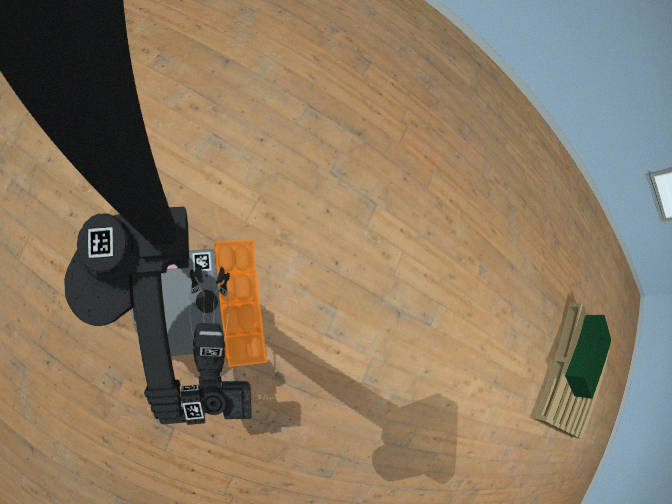

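Call:
{"method": "execute_actions", "body": {
  "actions": [
    {"r1":{"base":{"rotate_rad":-0.12},"joints":{"lift_m":0.28}},"r2":{"base":{"rotate_rad":-1.39},"joints":{"head_pan_rad":-0.2,"head_tilt_rad":-0.6}}}
  ],
  "cameras": []
}}

Call:
{"method": "execute_actions", "body": {
  "actions": [
    {"r1":{"base":{"translate_m":0.4}},"r2":{"base":{"translate_m":0.8}}}
  ],
  "cameras": []
}}

Call:
{"method": "execute_actions", "body": {
  "actions": [
    {"r1":{"base":{"rotate_rad":-0.12},"joints":{"head_tilt_rad":-0.95}}}
  ],
  "cameras": []
}}

Call:
{"method": "execute_actions", "body": {
  "actions": [
    {"r1":{"base":{"translate_m":0.5}},"r2":{"base":{"translate_m":0.8}}}
  ],
  "cameras": ["r1_head_camera","r1_nav_camera","r2_head_camera"]
}}

Scene clock: 148.60 s.
r1.base_odometry: x=+2.291 y=+0.254 heading=+0.060 (m, m, rad; r1's odometry frame)
r1.turned_by_wheels: -0.120 (rad since the last result)
r1.turned_by_imu: -0.118 (rad since the last result)
r1.base_tilt: forward=-0.5 right=+0.3 (deg)
r1.lidar_m: 2.54 2.73 2.58 2.63 3.12 2.94 3.00 2.31 2.15 2.22 2.88 2.54
r1.head_depth_mm: 1727 1597 1478 1373 1290 1216 1147 / 1720 1588 1472 1366 1280 1205 1138 / 1706 1573 1459 1364 1270 - 1116 / 1691 1555 1446 1352 1269 - - / 1674 1554 1435 1347 1260 - - / 1663 1538 1429 1334 1254 1203 - / 1656 1531 1415 1327 1241 1186 -
r1.base_status: done
r1.joint_positions: lift_m=+0.280 arm_m=+0.000 wrist_yaw_rad=+2.997 wrist_pitch_rad=-0.421 wrist_roll_rad=+0.004 gripper_m=+0.040 head_pan_rad=-0.007 head_tilt_rad=-1.186
r1.joint_status: all done
r1.motor_effort: left_wheel=+5(7) right_wheel=-3(7) lift_m=+25(36) arm_m=-2(2) wrist_yaw_rad=+3(2) wrist_pitch_rad=+8(8) wrist_roll_rad=-2(2) gripper_m=+1(1) head_pan_rad=+4(3) head_tilt_rad=-7(8) (%)
r1.hand_pose: x=+0.0110 y=+0.0765 z=+0.2924 quat_wxyz=(+0.198, +0.701, +0.097, +0.678) (m; r1's base frame)
r1.wrist_depth_mm: - - - - - - - / - - - - - - 966 / 998 922 894 863 806 774 739 / 776 740 707 688 660 630 606 / 629 595 - 566 - 530 517 / 530 526 - - 353 458 443 / 465 - - - 334 389 393
r2.base_odometry: x=+0.000 y=+0.000 heading=-1.390 (m, m, rad; r2's odometry frame)
r2.turned_by_wheels: -1.390 (rad since the last result)
r2.turned_by_imu: -1.387 (rad since the last result)
r2.base_tilt: forward=+1.8 right=-0.7 (deg)
r2.lidar_m: 4.30 2.00 1.54 1.51 1.58 1.22 1.20 1.27 1.84 3.26 3.47 1.89
r2.head_depth_mm: - - 3020 2126 1738 1445 1232 / - - 3035 2232 1742 1438 1235 / - - 3111 2246 1738 1445 1227 / - - 3076 2260 1770 1453 1236 / - - 3106 2271 1790 1462 1243 / - - 3236 2292 1783 1466 1249 / - - 3217 2306 1803 1479 1254
r2.base_status: done
r2.joint_positions: lift_m=+0.271 arm_m=+0.000 wrist_yaw_rad=+3.064 wrist_pitch_rad=-0.426 wrist_roll_rad=+0.015 gripper_m=+0.037 head_pan_rad=-0.207 head_tilt_rad=-0.593
r2.joint_status: all done
r2.motor_effort: left_wheel=+2(11) right_wheel=-2(6) lift_m=+19(19) arm_m=+1(0) wrist_yaw_rad=-1(0) wrist_pitch_rad=+5(5) wrist_roll_rad=+1(1) gripper_m=+0(1) head_pan_rad=+4(49) head_tilt_rad=-3(17) (%)
r2.hand_pose: x=-0.0039 y=+0.0778 z=+0.2814 quat_wxyz=(+0.178, +0.701, +0.122, +0.680) (m; r2's base frame)
r2.wrist_depth_mm: - - - - - - - / - - - - - - - / - - - - - 995 937 / 844 810 - 770 774 731 716 / 659 646 645 614 619 573 570 / 541 528 531 530 - 487 475 / 452 - - - 404 410 409
pictures: none
No camera images: the call's "cameras" was empty. Leave "cameras" out to get every camera's image.

Scene clock: 153.03 s.
r1.base_odometry: x=+2.690 y=+0.277 heading=+0.060 (m, m, rad; r1's odometry frame)
r1.turned_by_wheels: +0.000 (rad since the last result)
r1.turned_by_imu: +0.000 (rad since the last result)
r1.base_tilt: forward=-0.4 right=+0.3 (deg)
r1.lidar_m: 2.20 2.55 2.40 2.45 3.20 3.29 3.38 2.45 2.32 2.39 3.11 2.15
r1.head_depth_mm: 1728 1581 1482 1384 1290 1209 1145 / 1713 1588 1468 1372 1284 1200 1139 / 1699 1567 1459 1358 1284 - 1118 / 1681 1555 1445 1349 1274 - - / 1673 1537 1444 1345 1262 - - / 1666 1537 1429 1333 1257 1205 - / 1655 1524 1423 1328 1246 1184 -
r1.base_status: done
r1.joint_positions: lift_m=+0.280 arm_m=+0.000 wrist_yaw_rad=+2.998 wrist_pitch_rad=-0.421 wrist_roll_rad=+0.004 gripper_m=+0.040 head_pan_rad=-0.007 head_tilt_rad=-1.186
r1.joint_status: not commanded
r1.motor_effort: left_wheel=+2(8) right_wheel=+0(9) lift_m=+25(25) arm_m=-3(3) wrist_yaw_rad=+3(3) wrist_pitch_rad=+8(8) wrist_roll_rad=-2(2) gripper_m=+0(0) head_pan_rad=+4(3) head_tilt_rad=-8(9) (%)
r1.hand_pose: x=+0.0108 y=+0.0765 z=+0.2923 quat_wxyz=(+0.197, +0.701, +0.098, +0.678) (m; r1's base frame)
r1.wrist_depth_mm: - - - - - - - / - - - - - - 963 / - 926 901 843 821 771 743 / 760 739 705 675 661 623 606 / 630 603 - 568 - 535 513 / 533 525 - - 353 457 439 / 463 - - - 334 391 391
r2.base_odometry: x=+0.144 y=-0.787 heading=-1.390 (m, m, rad; r2's odometry frame)
r2.turned_by_wheels: +0.000 (rad since the last result)
r2.turned_by_imu: +0.004 (rad since the last result)
r2.base_tilt: forward=+1.8 right=-0.7 (deg)
r2.lidar_m: 3.53 1.91 1.48 1.45 1.54 2.03 1.99 2.12 3.07 3.31 3.52 1.47
r2.head_depth_mm: - - 3042 2213 1748 1430 1222 / - - 3023 2223 1764 1448 1223 / - - 3081 2224 1771 1449 1231 / - 3854 3072 2252 1762 1453 1236 / - - 3140 2268 1780 1462 1239 / - - 3158 2282 1790 1455 1250 / - - 3152 2300 1795 1477 1251
r2.base_status: done
r2.joint_positions: lift_m=+0.271 arm_m=+0.000 wrist_yaw_rad=+3.064 wrist_pitch_rad=-0.426 wrist_roll_rad=+0.015 gripper_m=+0.037 head_pan_rad=-0.207 head_tilt_rad=-0.594
r2.joint_status: not commanded
r2.motor_effort: left_wheel=+1(12) right_wheel=-1(4) lift_m=+19(20) arm_m=+0(1) wrist_yaw_rad=+0(1) wrist_pitch_rad=+5(5) wrist_roll_rad=+1(1) gripper_m=+0(1) head_pan_rad=+4(4) head_tilt_rad=-3(3) (%)
r2.hand_pose: x=-0.0039 y=+0.0778 z=+0.2814 quat_wxyz=(+0.178, +0.701, +0.122, +0.680) (m; r2's base frame)
r2.wrist_depth_mm: - - - - - - - / - - - - - - - / - - - - - 973 921 / 843 810 - 776 752 716 720 / 645 634 632 606 631 602 580 / 542 528 542 529 - 481 479 / 454 - - - 409 414 412
pictures: none
No camera images: the call's "cameras" was empty. Leave "cameras" out to get every camera's image.

Scene clock: 153.90 s.
r1.base_odometry: x=+2.690 y=+0.277 heading=-0.060 (m, m, rad; r1's odometry frame)
r1.turned_by_wheels: -0.120 (rad since the last result)
r1.turned_by_imu: -0.118 (rad since the last result)
r1.base_tilt: forward=-0.5 right=+0.2 (deg)
r1.lidar_m: 2.15 2.67 2.41 2.41 2.92 3.28 3.30 2.60 2.32 2.36 2.85 5.38
r1.head_depth_mm: 2292 2070 1796 1567 1393 1246 1134 / 2135 2058 1776 1540 1374 1240 1130 / 2140 2053 1759 1539 1372 1226 1118 / 2219 2027 1729 1519 1354 1218 1049 / 2380 2002 1723 1502 1350 1207 1044 / 2371 1988 1706 1495 1332 1204 1057 / 2320 1955 1689 1485 1332 1197 1086
r1.base_status: done
r1.joint_positions: lift_m=+0.280 arm_m=+0.000 wrist_yaw_rad=+2.998 wrist_pitch_rad=-0.421 wrist_roll_rad=+0.004 gripper_m=+0.040 head_pan_rad=-0.007 head_tilt_rad=-0.952
r1.joint_status: all done
r1.motor_effort: left_wheel=+3(8) right_wheel=-3(6) lift_m=+25(25) arm_m=-3(2) wrist_yaw_rad=+3(3) wrist_pitch_rad=+8(8) wrist_roll_rad=-2(2) gripper_m=+0(0) head_pan_rad=+4(4) head_tilt_rad=+2(23) (%)
r1.hand_pose: x=+0.0108 y=+0.0765 z=+0.2923 quat_wxyz=(+0.197, +0.701, +0.098, +0.678) (m; r1's base frame)
r1.wrist_depth_mm: - - - - - - - / - - - - - - 949 / - 917 906 856 802 763 762 / 780 730 707 685 654 627 596 / 630 595 - 556 - 532 515 / 526 518 - - 356 460 447 / 464 - - - 307 389 390
r2.base_odometry: x=+0.144 y=-0.787 heading=-1.390 (m, m, rad; r2's odometry frame)
r2.turned_by_wheels: +0.000 (rad since the last result)
r2.turned_by_imu: +0.000 (rad since the last result)
r2.base_tilt: forward=+1.8 right=-0.8 (deg)
r2.lidar_m: 3.52 1.91 1.48 1.45 1.54 2.03 1.99 2.11 3.08 3.31 3.50 1.47
r2.head_depth_mm: - - 2994 2218 1729 1433 1225 / - - 3064 2231 1753 1435 1234 / - - 3076 2225 1758 1457 1228 / - 3959 3106 2240 1755 1448 1235 / - - 3140 2263 1773 1459 1243 / - - 3123 2281 1787 1464 1250 / - - 3199 2314 1804 1470 1249
r2.base_status: not commanded
r2.joint_positions: lift_m=+0.271 arm_m=+0.000 wrist_yaw_rad=+3.064 wrist_pitch_rad=-0.426 wrist_roll_rad=+0.015 gripper_m=+0.037 head_pan_rad=-0.207 head_tilt_rad=-0.594
r2.joint_status: not commanded
r2.motor_effort: left_wheel=+1(1) right_wheel=-1(1) lift_m=+20(19) arm_m=+1(1) wrist_yaw_rad=+1(1) wrist_pitch_rad=+5(5) wrist_roll_rad=+1(1) gripper_m=+0(0) head_pan_rad=+4(4) head_tilt_rad=-3(3) (%)
r2.hand_pose: x=-0.0039 y=+0.0778 z=+0.2814 quat_wxyz=(+0.178, +0.701, +0.122, +0.680) (m; r2's base frame)
r2.wrist_depth_mm: - - - - - - - / - - - - - - - / - - - - - 957 940 / 857 794 - 789 742 740 717 / 652 642 623 619 613 589 573 / 527 528 531 537 - 486 471 / 452 - - - 415 417 411
pictures: none
No camera images: the call's "cameras" was empty. Leave "cameras" out to get every camera's image.

Scene clock: 158.33 s.
r1.base_odometry: x=+3.189 y=+0.248 heading=-0.060 (m, m, rad; r1's odometry frame)
r1.turned_by_wheels: +0.000 (rad since the last result)
r1.turned_by_imu: +0.000 (rad since the last result)
r1.base_tilt: forward=-0.5 right=+0.2 (deg)
r1.lidar_m: 1.66 2.49 2.24 2.25 2.72 3.76 3.77 2.78 2.51 2.53 3.03 1.72
r1.head_depth_mm: 2349 1932 1789 1569 1385 1250 1127 / 2065 1853 1778 1551 1367 1237 1124 / 2076 1904 1754 1542 1362 1229 1098 / 1971 1949 1744 1522 1366 1216 1051 / 2399 1956 1720 1508 1345 1207 1042 / 2359 1979 1704 1497 1336 1204 1042 / 2338 1970 1682 1491 1331 1193 1092
r1.base_status: done
r1.joint_positions: lift_m=+0.280 arm_m=+0.000 wrist_yaw_rad=+2.998 wrist_pitch_rad=-0.421 wrist_roll_rad=+0.004 gripper_m=+0.040 head_pan_rad=-0.007 head_tilt_rad=-0.951
r1.joint_status: not commanded
r1.motor_effort: left_wheel=+3(12) right_wheel=+0(10) lift_m=+25(25) arm_m=-3(2) wrist_yaw_rad=+2(2) wrist_pitch_rad=+8(8) wrist_roll_rad=-2(2) gripper_m=+0(0) head_pan_rad=+3(4) head_tilt_rad=+0(1) (%)
r1.hand_pose: x=+0.0108 y=+0.0765 z=+0.2923 quat_wxyz=(+0.197, +0.701, +0.098, +0.678) (m; r1's base frame)
r1.wrist_depth_mm: - - - - - - - / 977 - - - - - 935 / 980 911 914 862 805 778 739 / 765 755 712 675 674 631 611 / 614 594 - 564 - 526 504 / 529 526 - - 358 461 448 / 463 - - - 310 388 392
r2.base_odometry: x=+0.288 y=-1.574 heading=-1.390 (m, m, rad; r2's odometry frame)
r2.turned_by_wheels: +0.000 (rad since the last result)
r2.turned_by_imu: +0.004 (rad since the last result)
r2.base_tilt: forward=+1.8 right=-0.8 (deg)
r2.lidar_m: 2.77 1.82 1.41 1.39 1.47 2.16 2.79 2.97 3.44 3.36 1.15 1.15
r2.head_depth_mm: - - 3004 2192 1726 1431 1224 / - - 2915 2213 1747 1432 1229 / - - 2895 2238 1746 1452 1231 / - - 2878 2255 1759 1459 1237 / - - 3101 2264 1788 1456 1237 / - - 3152 2293 1783 1470 1247 / - - 3169 2298 1804 1482 1253
r2.base_status: done
r2.joint_positions: lift_m=+0.271 arm_m=+0.000 wrist_yaw_rad=+3.064 wrist_pitch_rad=-0.426 wrist_roll_rad=+0.015 gripper_m=+0.037 head_pan_rad=-0.207 head_tilt_rad=-0.594
r2.joint_status: not commanded
r2.motor_effort: left_wheel=+1(11) right_wheel=-1(3) lift_m=+19(19) arm_m=+1(0) wrist_yaw_rad=+0(1) wrist_pitch_rad=+5(5) wrist_roll_rad=+1(1) gripper_m=+0(1) head_pan_rad=+3(3) head_tilt_rad=-3(3) (%)
r2.hand_pose: x=-0.0039 y=+0.0778 z=+0.2814 quat_wxyz=(+0.178, +0.701, +0.122, +0.680) (m; r2's base frame)
r2.wrist_depth_mm: - - - - - - - / - - - - - - - / - - - - 966 994 961 / 849 858 - 783 746 726 702 / 665 632 625 604 621 582 565 / 540 528 542 537 - 479 475 / 452 - - - 412 414 407
pictures: r1_head_camera (sideways: a quarter turn clockwise sets it upright), r1_nav_camera (sideways: a quarter turn counterclockwise sets it upright), r2_head_camera (sideways: a quarter turn clockwise sets it upright)
Images, in order (width x height): r1_head_camera 896x504, r1_nav_camera 672x504, r2_head_camera 896x504.

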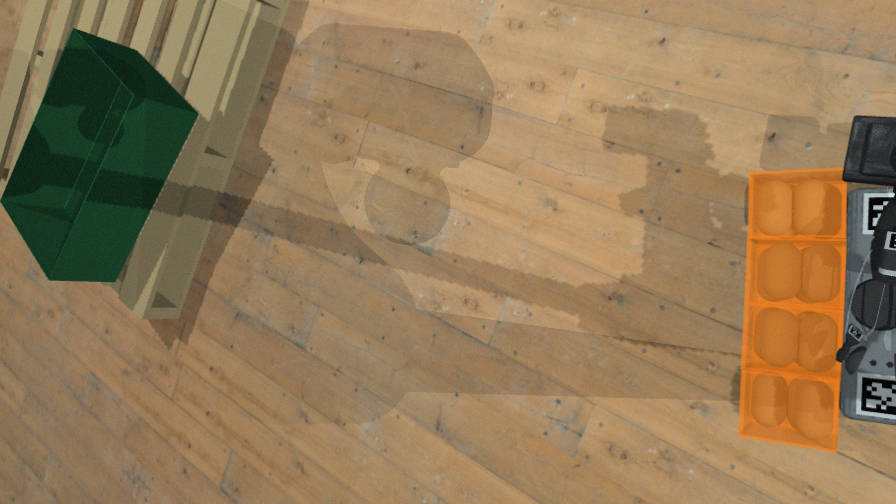

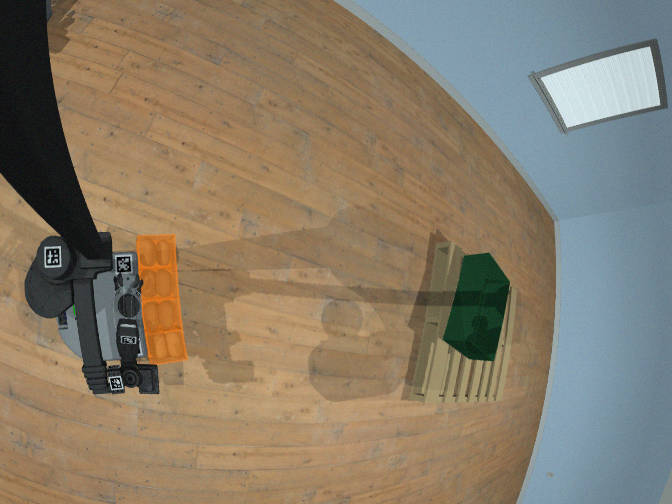

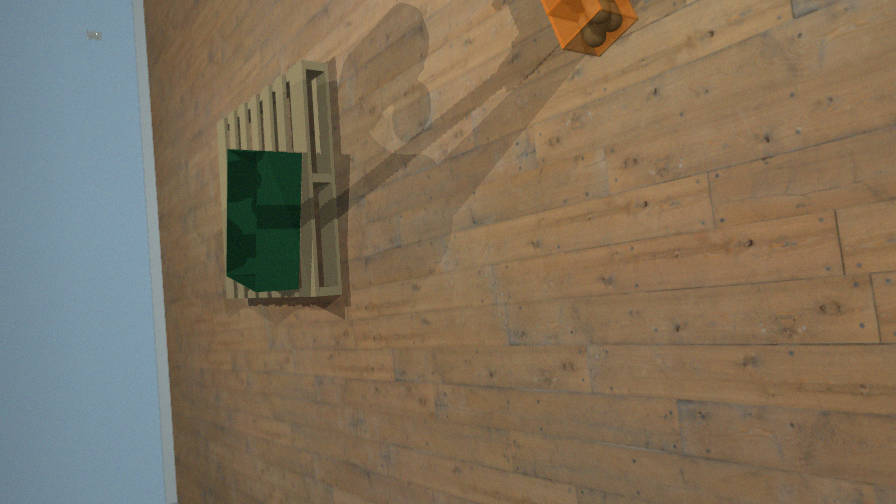

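Call:
{"method": "execute_actions", "body": {
  "actions": [
    {"r1":{"base":{"translate_m":0.7},"joints":{"head_tilt_rad":-1.15}},"r2":{"base":{"rotate_rad":0.1}}}
  ],
  "cameras": []
}}

Call:
{"method": "execute_actions", "body": {
  "actions": [
    {"r1":{"base":{"rotate_rad":-0.17}},"r2":{"joints":{"head_pan_rad":-0.5,"head_tilt_rad":-0.8}}}
  ],
  "cameras": []
}}

Call:
{"method": "execute_actions", "body": {
  "actions": [
    {"r1":{"base":{"translate_m":0.25}},"r2":{"base":{"translate_m":0.6}}}
  ],
  "cameras": []
}}

Call:
{"method": "execute_actions", "body": {
  "actions": [
    {"r1":{"base":{"rotate_rad":-0.17}}}
  ],
  "cameras": ["r1_head_camera","r2_head_camera"]
}}

Scene clock: 176.20 s.
r1.base_odometry: x=+3.888 y=+0.206 heading=-0.060 (m, m, rad; r1's odometry frame)
r1.turned_by_wheels: +0.000 (rad since the last result)
r1.turned_by_imu: +0.000 (rad since the last result)
r1.base_tilt: forward=-0.5 right=+0.1 (deg)
r1.lidar_m: 1.05 2.24 2.01 2.02 2.44 1.74 4.43 3.02 2.74 2.75 3.33 1.00
r1.head_depth_mm: 1498 1507 1468 1408 1306 1211 1132 / 1554 1389 1480 1392 1294 1215 1129 / 1584 1427 1501 1396 1286 1211 - / 1423 1471 1495 1380 1277 1125 - / 1786 1564 1491 1370 1278 1124 - / 1755 1613 1480 1361 1264 1167 - / 1754 1595 1460 1350 1257 1178 -
r1.base_status: done
r1.joint_positions: lift_m=+0.280 arm_m=+0.000 wrist_yaw_rad=+2.998 wrist_pitch_rad=-0.421 wrist_roll_rad=+0.004 gripper_m=+0.040 head_pan_rad=-0.007 head_tilt_rad=-1.136
r1.joint_status: all done
r1.motor_effort: left_wheel=+3(12) right_wheel=+0(10) lift_m=+25(25) arm_m=-3(3) wrist_yaw_rad=+2(2) wrist_pitch_rad=+8(8) wrist_roll_rad=-2(2) gripper_m=+0(0) head_pan_rad=+4(4) head_tilt_rad=-8(29) (%)
r1.hand_pose: x=+0.0108 y=+0.0765 z=+0.2923 quat_wxyz=(+0.197, +0.701, +0.098, +0.678) (m; r1's base frame)
r1.wrist_depth_mm: - - - - - - - / - - - - - - 941 / 980 919 894 852 791 772 733 / 763 745 714 681 663 622 608 / 622 595 - 560 - 530 504 / 523 527 - - 356 455 444 / 463 - - - 311 389 393
r2.base_odometry: x=+0.288 y=-1.574 heading=-1.290 (m, m, rad; r2's odometry frame)
r2.turned_by_wheels: +0.100 (rad since the last result)
r2.turned_by_imu: +0.100 (rad since the last result)
r2.base_tilt: forward=+1.8 right=-0.8 (deg)
r2.lidar_m: 2.81 1.69 1.39 1.39 1.54 2.46 2.79 3.10 3.39 3.36 3.77 1.62
r2.head_depth_mm: - - 1672 1855 1738 1435 1223 / - - 2850 2085 1751 1449 1225 / - - 2857 2248 1765 1448 1229 / - - 2959 2239 1769 1458 1228 / - - 3107 2273 1767 1464 1241 / - - 3181 2291 1800 1469 1248 / - - 3193 2318 1794 1468 1260
r2.base_status: done
r2.joint_positions: lift_m=+0.271 arm_m=+0.000 wrist_yaw_rad=+3.064 wrist_pitch_rad=-0.426 wrist_roll_rad=+0.015 gripper_m=+0.037 head_pan_rad=-0.207 head_tilt_rad=-0.594
r2.joint_status: not commanded
r2.motor_effort: left_wheel=-3(11) right_wheel=+2(5) lift_m=+19(19) arm_m=+1(0) wrist_yaw_rad=+0(1) wrist_pitch_rad=+5(5) wrist_roll_rad=+1(1) gripper_m=+0(0) head_pan_rad=+3(3) head_tilt_rad=-2(2) (%)
r2.hand_pose: x=-0.0039 y=+0.0778 z=+0.2814 quat_wxyz=(+0.178, +0.701, +0.122, +0.680) (m; r2's base frame)
r2.wrist_depth_mm: - - - - - - - / - - - - - - - / - - - - - 989 911 / 844 816 - 793 749 730 705 / 654 640 627 602 616 581 570 / 525 530 545 529 - 485 480 / 450 - - - 412 419 405
pictures: none
No camera images: the call's "cameras" was empty. Leave "cameras" out to get every camera's image.

Scene clock: 177.50 s.
r1.base_odometry: x=+3.888 y=+0.206 heading=-0.230 (m, m, rad; r1's odometry frame)
r1.turned_by_wheels: -0.170 (rad since the last result)
r1.turned_by_imu: -0.168 (rad since the last result)
r1.base_tilt: forward=-0.5 right=+0.3 (deg)
r1.lidar_m: 1.00 2.47 2.02 2.01 2.21 1.74 4.42 3.34 2.76 2.74 3.02 1.03
r1.head_depth_mm: 1705 1565 1479 1401 1300 1214 1137 / 1515 1498 1494 1395 1292 1220 1133 / 1555 1404 1485 1384 1287 1217 - / 1575 1428 1491 1376 1278 1141 - / 1505 1457 1482 1365 1273 1176 - / 1739 1542 1474 1358 1262 1170 - / 1748 1596 1464 1358 1257 1174 -
r1.base_status: done
r1.joint_positions: lift_m=+0.280 arm_m=+0.000 wrist_yaw_rad=+2.998 wrist_pitch_rad=-0.421 wrist_roll_rad=+0.004 gripper_m=+0.040 head_pan_rad=-0.007 head_tilt_rad=-1.136
r1.joint_status: not commanded
r1.motor_effort: left_wheel=+3(9) right_wheel=-3(9) lift_m=+25(25) arm_m=-3(2) wrist_yaw_rad=+3(3) wrist_pitch_rad=+8(8) wrist_roll_rad=-2(2) gripper_m=+0(0) head_pan_rad=+4(3) head_tilt_rad=-7(8) (%)
r1.hand_pose: x=+0.0108 y=+0.0765 z=+0.2923 quat_wxyz=(+0.197, +0.701, +0.098, +0.678) (m; r1's base frame)
r1.wrist_depth_mm: - - - - - - - / - - - - - - 953 / 996 923 897 839 810 780 736 / 782 739 702 691 668 633 608 / 635 598 - 567 - 531 517 / 527 515 - - 362 463 443 / 470 - - - 308 387 393
r2.base_odometry: x=+0.288 y=-1.574 heading=-1.290 (m, m, rad; r2's odometry frame)
r2.turned_by_wheels: +0.000 (rad since the last result)
r2.turned_by_imu: +0.000 (rad since the last result)
r2.base_tilt: forward=+1.8 right=-0.8 (deg)
r2.lidar_m: 2.81 1.69 1.40 1.38 1.54 2.45 2.79 3.10 3.38 3.36 3.76 1.63
r2.head_depth_mm: 3856 2769 2137 1755 1479 1290 1142 / 3858 2769 2136 1758 1490 1290 1147 / 3865 2483 1961 1777 1509 1304 1142 / 3411 2511 2016 1797 1511 1308 1146 / - 2676 2189 1784 1522 1305 1152 / 3995 2703 2242 1795 1527 1314 1153 / - 2900 2238 1818 1537 1316 1163
r2.base_status: not commanded
r2.joint_positions: lift_m=+0.271 arm_m=+0.000 wrist_yaw_rad=+3.064 wrist_pitch_rad=-0.426 wrist_roll_rad=+0.015 gripper_m=+0.037 head_pan_rad=-0.493 head_tilt_rad=-0.790
r2.joint_status: all done
r2.motor_effort: left_wheel=-3(3) right_wheel=+3(3) lift_m=+20(20) arm_m=+1(1) wrist_yaw_rad=-1(1) wrist_pitch_rad=+5(5) wrist_roll_rad=+1(1) gripper_m=+0(1) head_pan_rad=-4(30) head_tilt_rad=-4(18) (%)
r2.hand_pose: x=-0.0039 y=+0.0778 z=+0.2814 quat_wxyz=(+0.178, +0.701, +0.122, +0.680) (m; r2's base frame)
r2.wrist_depth_mm: - - - - - - - / - - - - - - - / - - - - - 970 918 / 855 823 - 768 757 736 731 / 666 647 632 609 624 585 562 / 541 523 533 535 - 494 478 / 448 - - - 412 424 410
pictures: none
No camera images: the call's "cameras" was empty. Leave "cameras" out to get every camera's image.

Scene clock: 181.13 s.
r1.base_odometry: x=+4.131 y=+0.149 heading=-0.230 (m, m, rad; r1's odometry frame)
r1.turned_by_wheels: +0.000 (rad since the last result)
r1.turned_by_imu: +0.000 (rad since the last result)
r1.base_tilt: forward=-0.5 right=+0.2 (deg)
r1.lidar_m: 0.77 0.99 1.98 1.97 2.17 1.45 4.65 3.40 2.80 2.78 3.05 0.76
r1.head_depth_mm: 1684 1523 1406 1389 1303 1215 1137 / 1679 1430 1348 1398 1292 1214 1131 / 1638 1452 1323 1387 1287 1217 - / 1486 1467 1346 1379 1278 1119 - / 1543 1398 1389 1378 1273 1132 - / 1759 1399 1424 1366 1265 1164 - / 1745 1608 1461 1345 1252 1176 -
r1.base_status: done
r1.joint_positions: lift_m=+0.280 arm_m=+0.000 wrist_yaw_rad=+2.998 wrist_pitch_rad=-0.421 wrist_roll_rad=+0.004 gripper_m=+0.040 head_pan_rad=-0.007 head_tilt_rad=-1.137
r1.joint_status: not commanded
r1.motor_effort: left_wheel=+3(10) right_wheel=-1(10) lift_m=+25(25) arm_m=-2(3) wrist_yaw_rad=+2(2) wrist_pitch_rad=+8(8) wrist_roll_rad=-2(2) gripper_m=+0(0) head_pan_rad=+3(4) head_tilt_rad=-8(8) (%)
r1.hand_pose: x=+0.0108 y=+0.0765 z=+0.2924 quat_wxyz=(+0.197, +0.701, +0.098, +0.678) (m; r1's base frame)
r1.wrist_depth_mm: - - - - - - - / - - - - - - 944 / - 914 880 842 818 757 752 / 761 731 713 693 650 627 612 / 625 604 - 563 - 525 507 / 527 525 - - 360 459 440 / 466 - - - 308 390 395
r2.base_odometry: x=+0.454 y=-2.150 heading=-1.290 (m, m, rad; r2's odometry frame)
r2.turned_by_wheels: +0.000 (rad since the last result)
r2.turned_by_imu: +0.003 (rad since the last result)
r2.base_tilt: forward=+1.7 right=-0.8 (deg)
r2.lidar_m: 2.98 1.56 1.28 1.28 1.42 2.27 3.36 3.75 3.49 3.46 3.87 1.34
r2.head_depth_mm: 3741 2693 2123 1747 1480 1288 1137 / 3815 2594 1709 1674 1494 1293 1140 / 3739 2324 1801 1720 1496 1295 1140 / 3988 2339 2197 1786 1504 1301 1150 / - 2332 2212 1787 1519 1312 1155 / - 2658 2220 1814 1501 1320 1159 / - 2880 2216 1808 1522 1325 1161
r2.base_status: done
r2.joint_positions: lift_m=+0.271 arm_m=+0.000 wrist_yaw_rad=+3.064 wrist_pitch_rad=-0.426 wrist_roll_rad=+0.015 gripper_m=+0.037 head_pan_rad=-0.493 head_tilt_rad=-0.791
r2.joint_status: not commanded
r2.motor_effort: left_wheel=-3(9) right_wheel=+3(8) lift_m=+19(19) arm_m=+0(0) wrist_yaw_rad=+0(0) wrist_pitch_rad=+5(5) wrist_roll_rad=+1(1) gripper_m=+0(0) head_pan_rad=-4(4) head_tilt_rad=-4(5) (%)
r2.hand_pose: x=-0.0039 y=+0.0778 z=+0.2814 quat_wxyz=(+0.178, +0.701, +0.122, +0.680) (m; r2's base frame)
r2.wrist_depth_mm: - - - - - - - / - - - - - - - / - - - - 998 955 949 / 881 819 - 785 764 728 704 / 659 647 639 612 609 581 569 / 544 539 536 526 - 481 475 / 452 - - - 417 415 408
pictures: none
No camera images: the call's "cameras" was empty. Leave "cameras" out to get every camera's image.

Scene clock: 182.43 s.
r1.base_odometry: x=+4.131 y=+0.149 heading=-0.399 (m, m, rad; r1's odometry frame)
r1.turned_by_wheels: -0.170 (rad since the last result)
r1.turned_by_imu: -0.168 (rad since the last result)
r1.base_tilt: forward=-0.6 right=+0.1 (deg)
r1.lidar_m: 0.76 0.88 2.04 1.97 2.04 1.45 4.67 3.96 2.89 2.78 2.89 3.91
r1.head_depth_mm: 1757 1561 1416 1401 1302 1215 1136 / 1701 1544 1412 1401 1297 1216 1134 / 1676 1439 1356 1383 1287 1224 - / 1618 1447 1331 1380 1285 1182 - / 1489 1452 1343 1369 1269 1127 - / 1465 1448 1364 1366 1262 1173 - / 1748 1326 1362 1352 1256 1172 -
r1.base_status: done
r1.joint_positions: lift_m=+0.280 arm_m=+0.000 wrist_yaw_rad=+2.998 wrist_pitch_rad=-0.421 wrist_roll_rad=+0.004 gripper_m=+0.040 head_pan_rad=-0.006 head_tilt_rad=-1.137
r1.joint_status: not commanded
r1.motor_effort: left_wheel=+4(11) right_wheel=-3(8) lift_m=+25(25) arm_m=-3(1) wrist_yaw_rad=+2(2) wrist_pitch_rad=+8(8) wrist_roll_rad=-2(2) gripper_m=+0(0) head_pan_rad=+4(4) head_tilt_rad=-7(8) (%)
r1.hand_pose: x=+0.0108 y=+0.0765 z=+0.2924 quat_wxyz=(+0.197, +0.701, +0.098, +0.678) (m; r1's base frame)
r1.wrist_depth_mm: - - - - - - - / - - - - - - 930 / - 919 870 861 799 776 758 / 768 730 727 685 668 620 604 / 618 605 - 569 - 529 517 / 527 528 - - 350 461 449 / 470 - - - 307 388 392
r2.base_odometry: x=+0.454 y=-2.150 heading=-1.290 (m, m, rad; r2's odometry frame)
r2.turned_by_wheels: +0.000 (rad since the last result)
r2.turned_by_imu: +0.000 (rad since the last result)
r2.base_tilt: forward=+1.7 right=-0.7 (deg)
r2.lidar_m: 2.98 1.56 1.28 1.28 1.42 2.27 3.38 3.75 3.49 3.46 3.88 1.35
r2.head_depth_mm: 3813 2732 2141 1757 1485 1285 1139 / 3820 2629 1771 1674 1488 1287 1143 / 3496 2351 1779 1726 1494 1304 1147 / 3976 2353 2166 1787 1504 1294 1151 / 3926 2301 2204 1779 1514 1315 1151 / - 2683 2219 1803 1515 1315 1156 / - 2898 2226 1808 1522 1318 1158
r2.base_status: not commanded
r2.joint_positions: lift_m=+0.271 arm_m=+0.000 wrist_yaw_rad=+3.064 wrist_pitch_rad=-0.426 wrist_roll_rad=+0.015 gripper_m=+0.037 head_pan_rad=-0.493 head_tilt_rad=-0.791
r2.joint_status: not commanded
r2.motor_effort: left_wheel=-4(3) right_wheel=+2(2) lift_m=+20(20) arm_m=+0(1) wrist_yaw_rad=+0(1) wrist_pitch_rad=+5(5) wrist_roll_rad=+1(1) gripper_m=+0(1) head_pan_rad=-4(4) head_tilt_rad=-4(3) (%)
r2.hand_pose: x=-0.0039 y=+0.0778 z=+0.2814 quat_wxyz=(+0.178, +0.701, +0.122, +0.680) (m; r2's base frame)
r2.wrist_depth_mm: - - - - - - - / - - - - - - - / - - - - - 960 957 / 836 840 - 781 747 730 739 / 655 652 643 630 619 590 573 / 535 529 522 544 - 480 477 / 461 - - - 414 421 418
pictures: r1_head_camera (sideways: a quarter turn clockwise sets it upright), r2_head_camera (sideways: a quarter turn clockwise sets it upright)
Images, in order (width x height): r1_head_camera 896x504, r2_head_camera 896x504.

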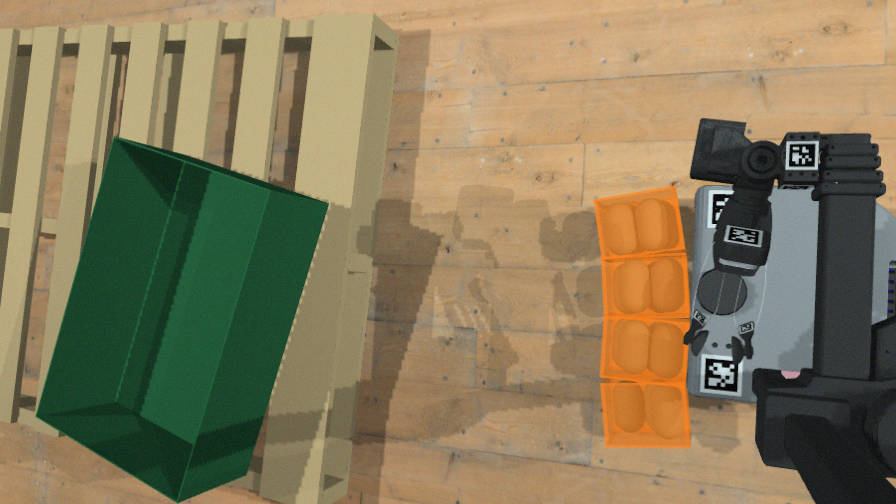

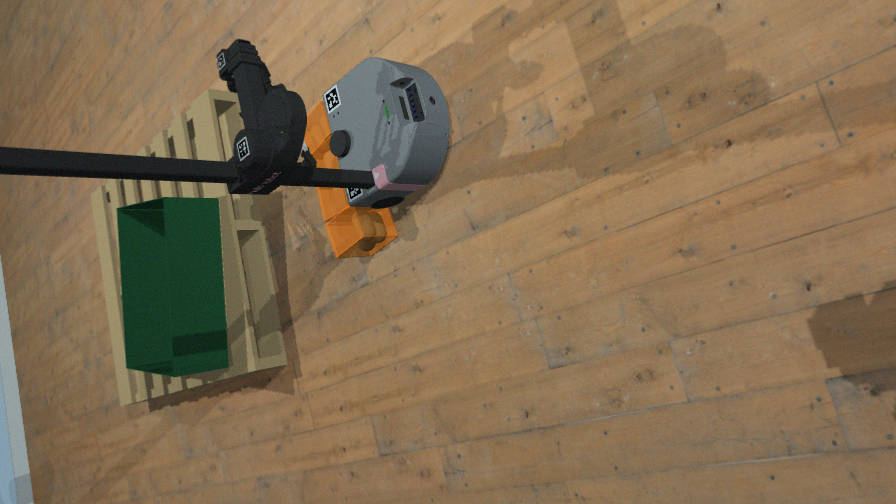

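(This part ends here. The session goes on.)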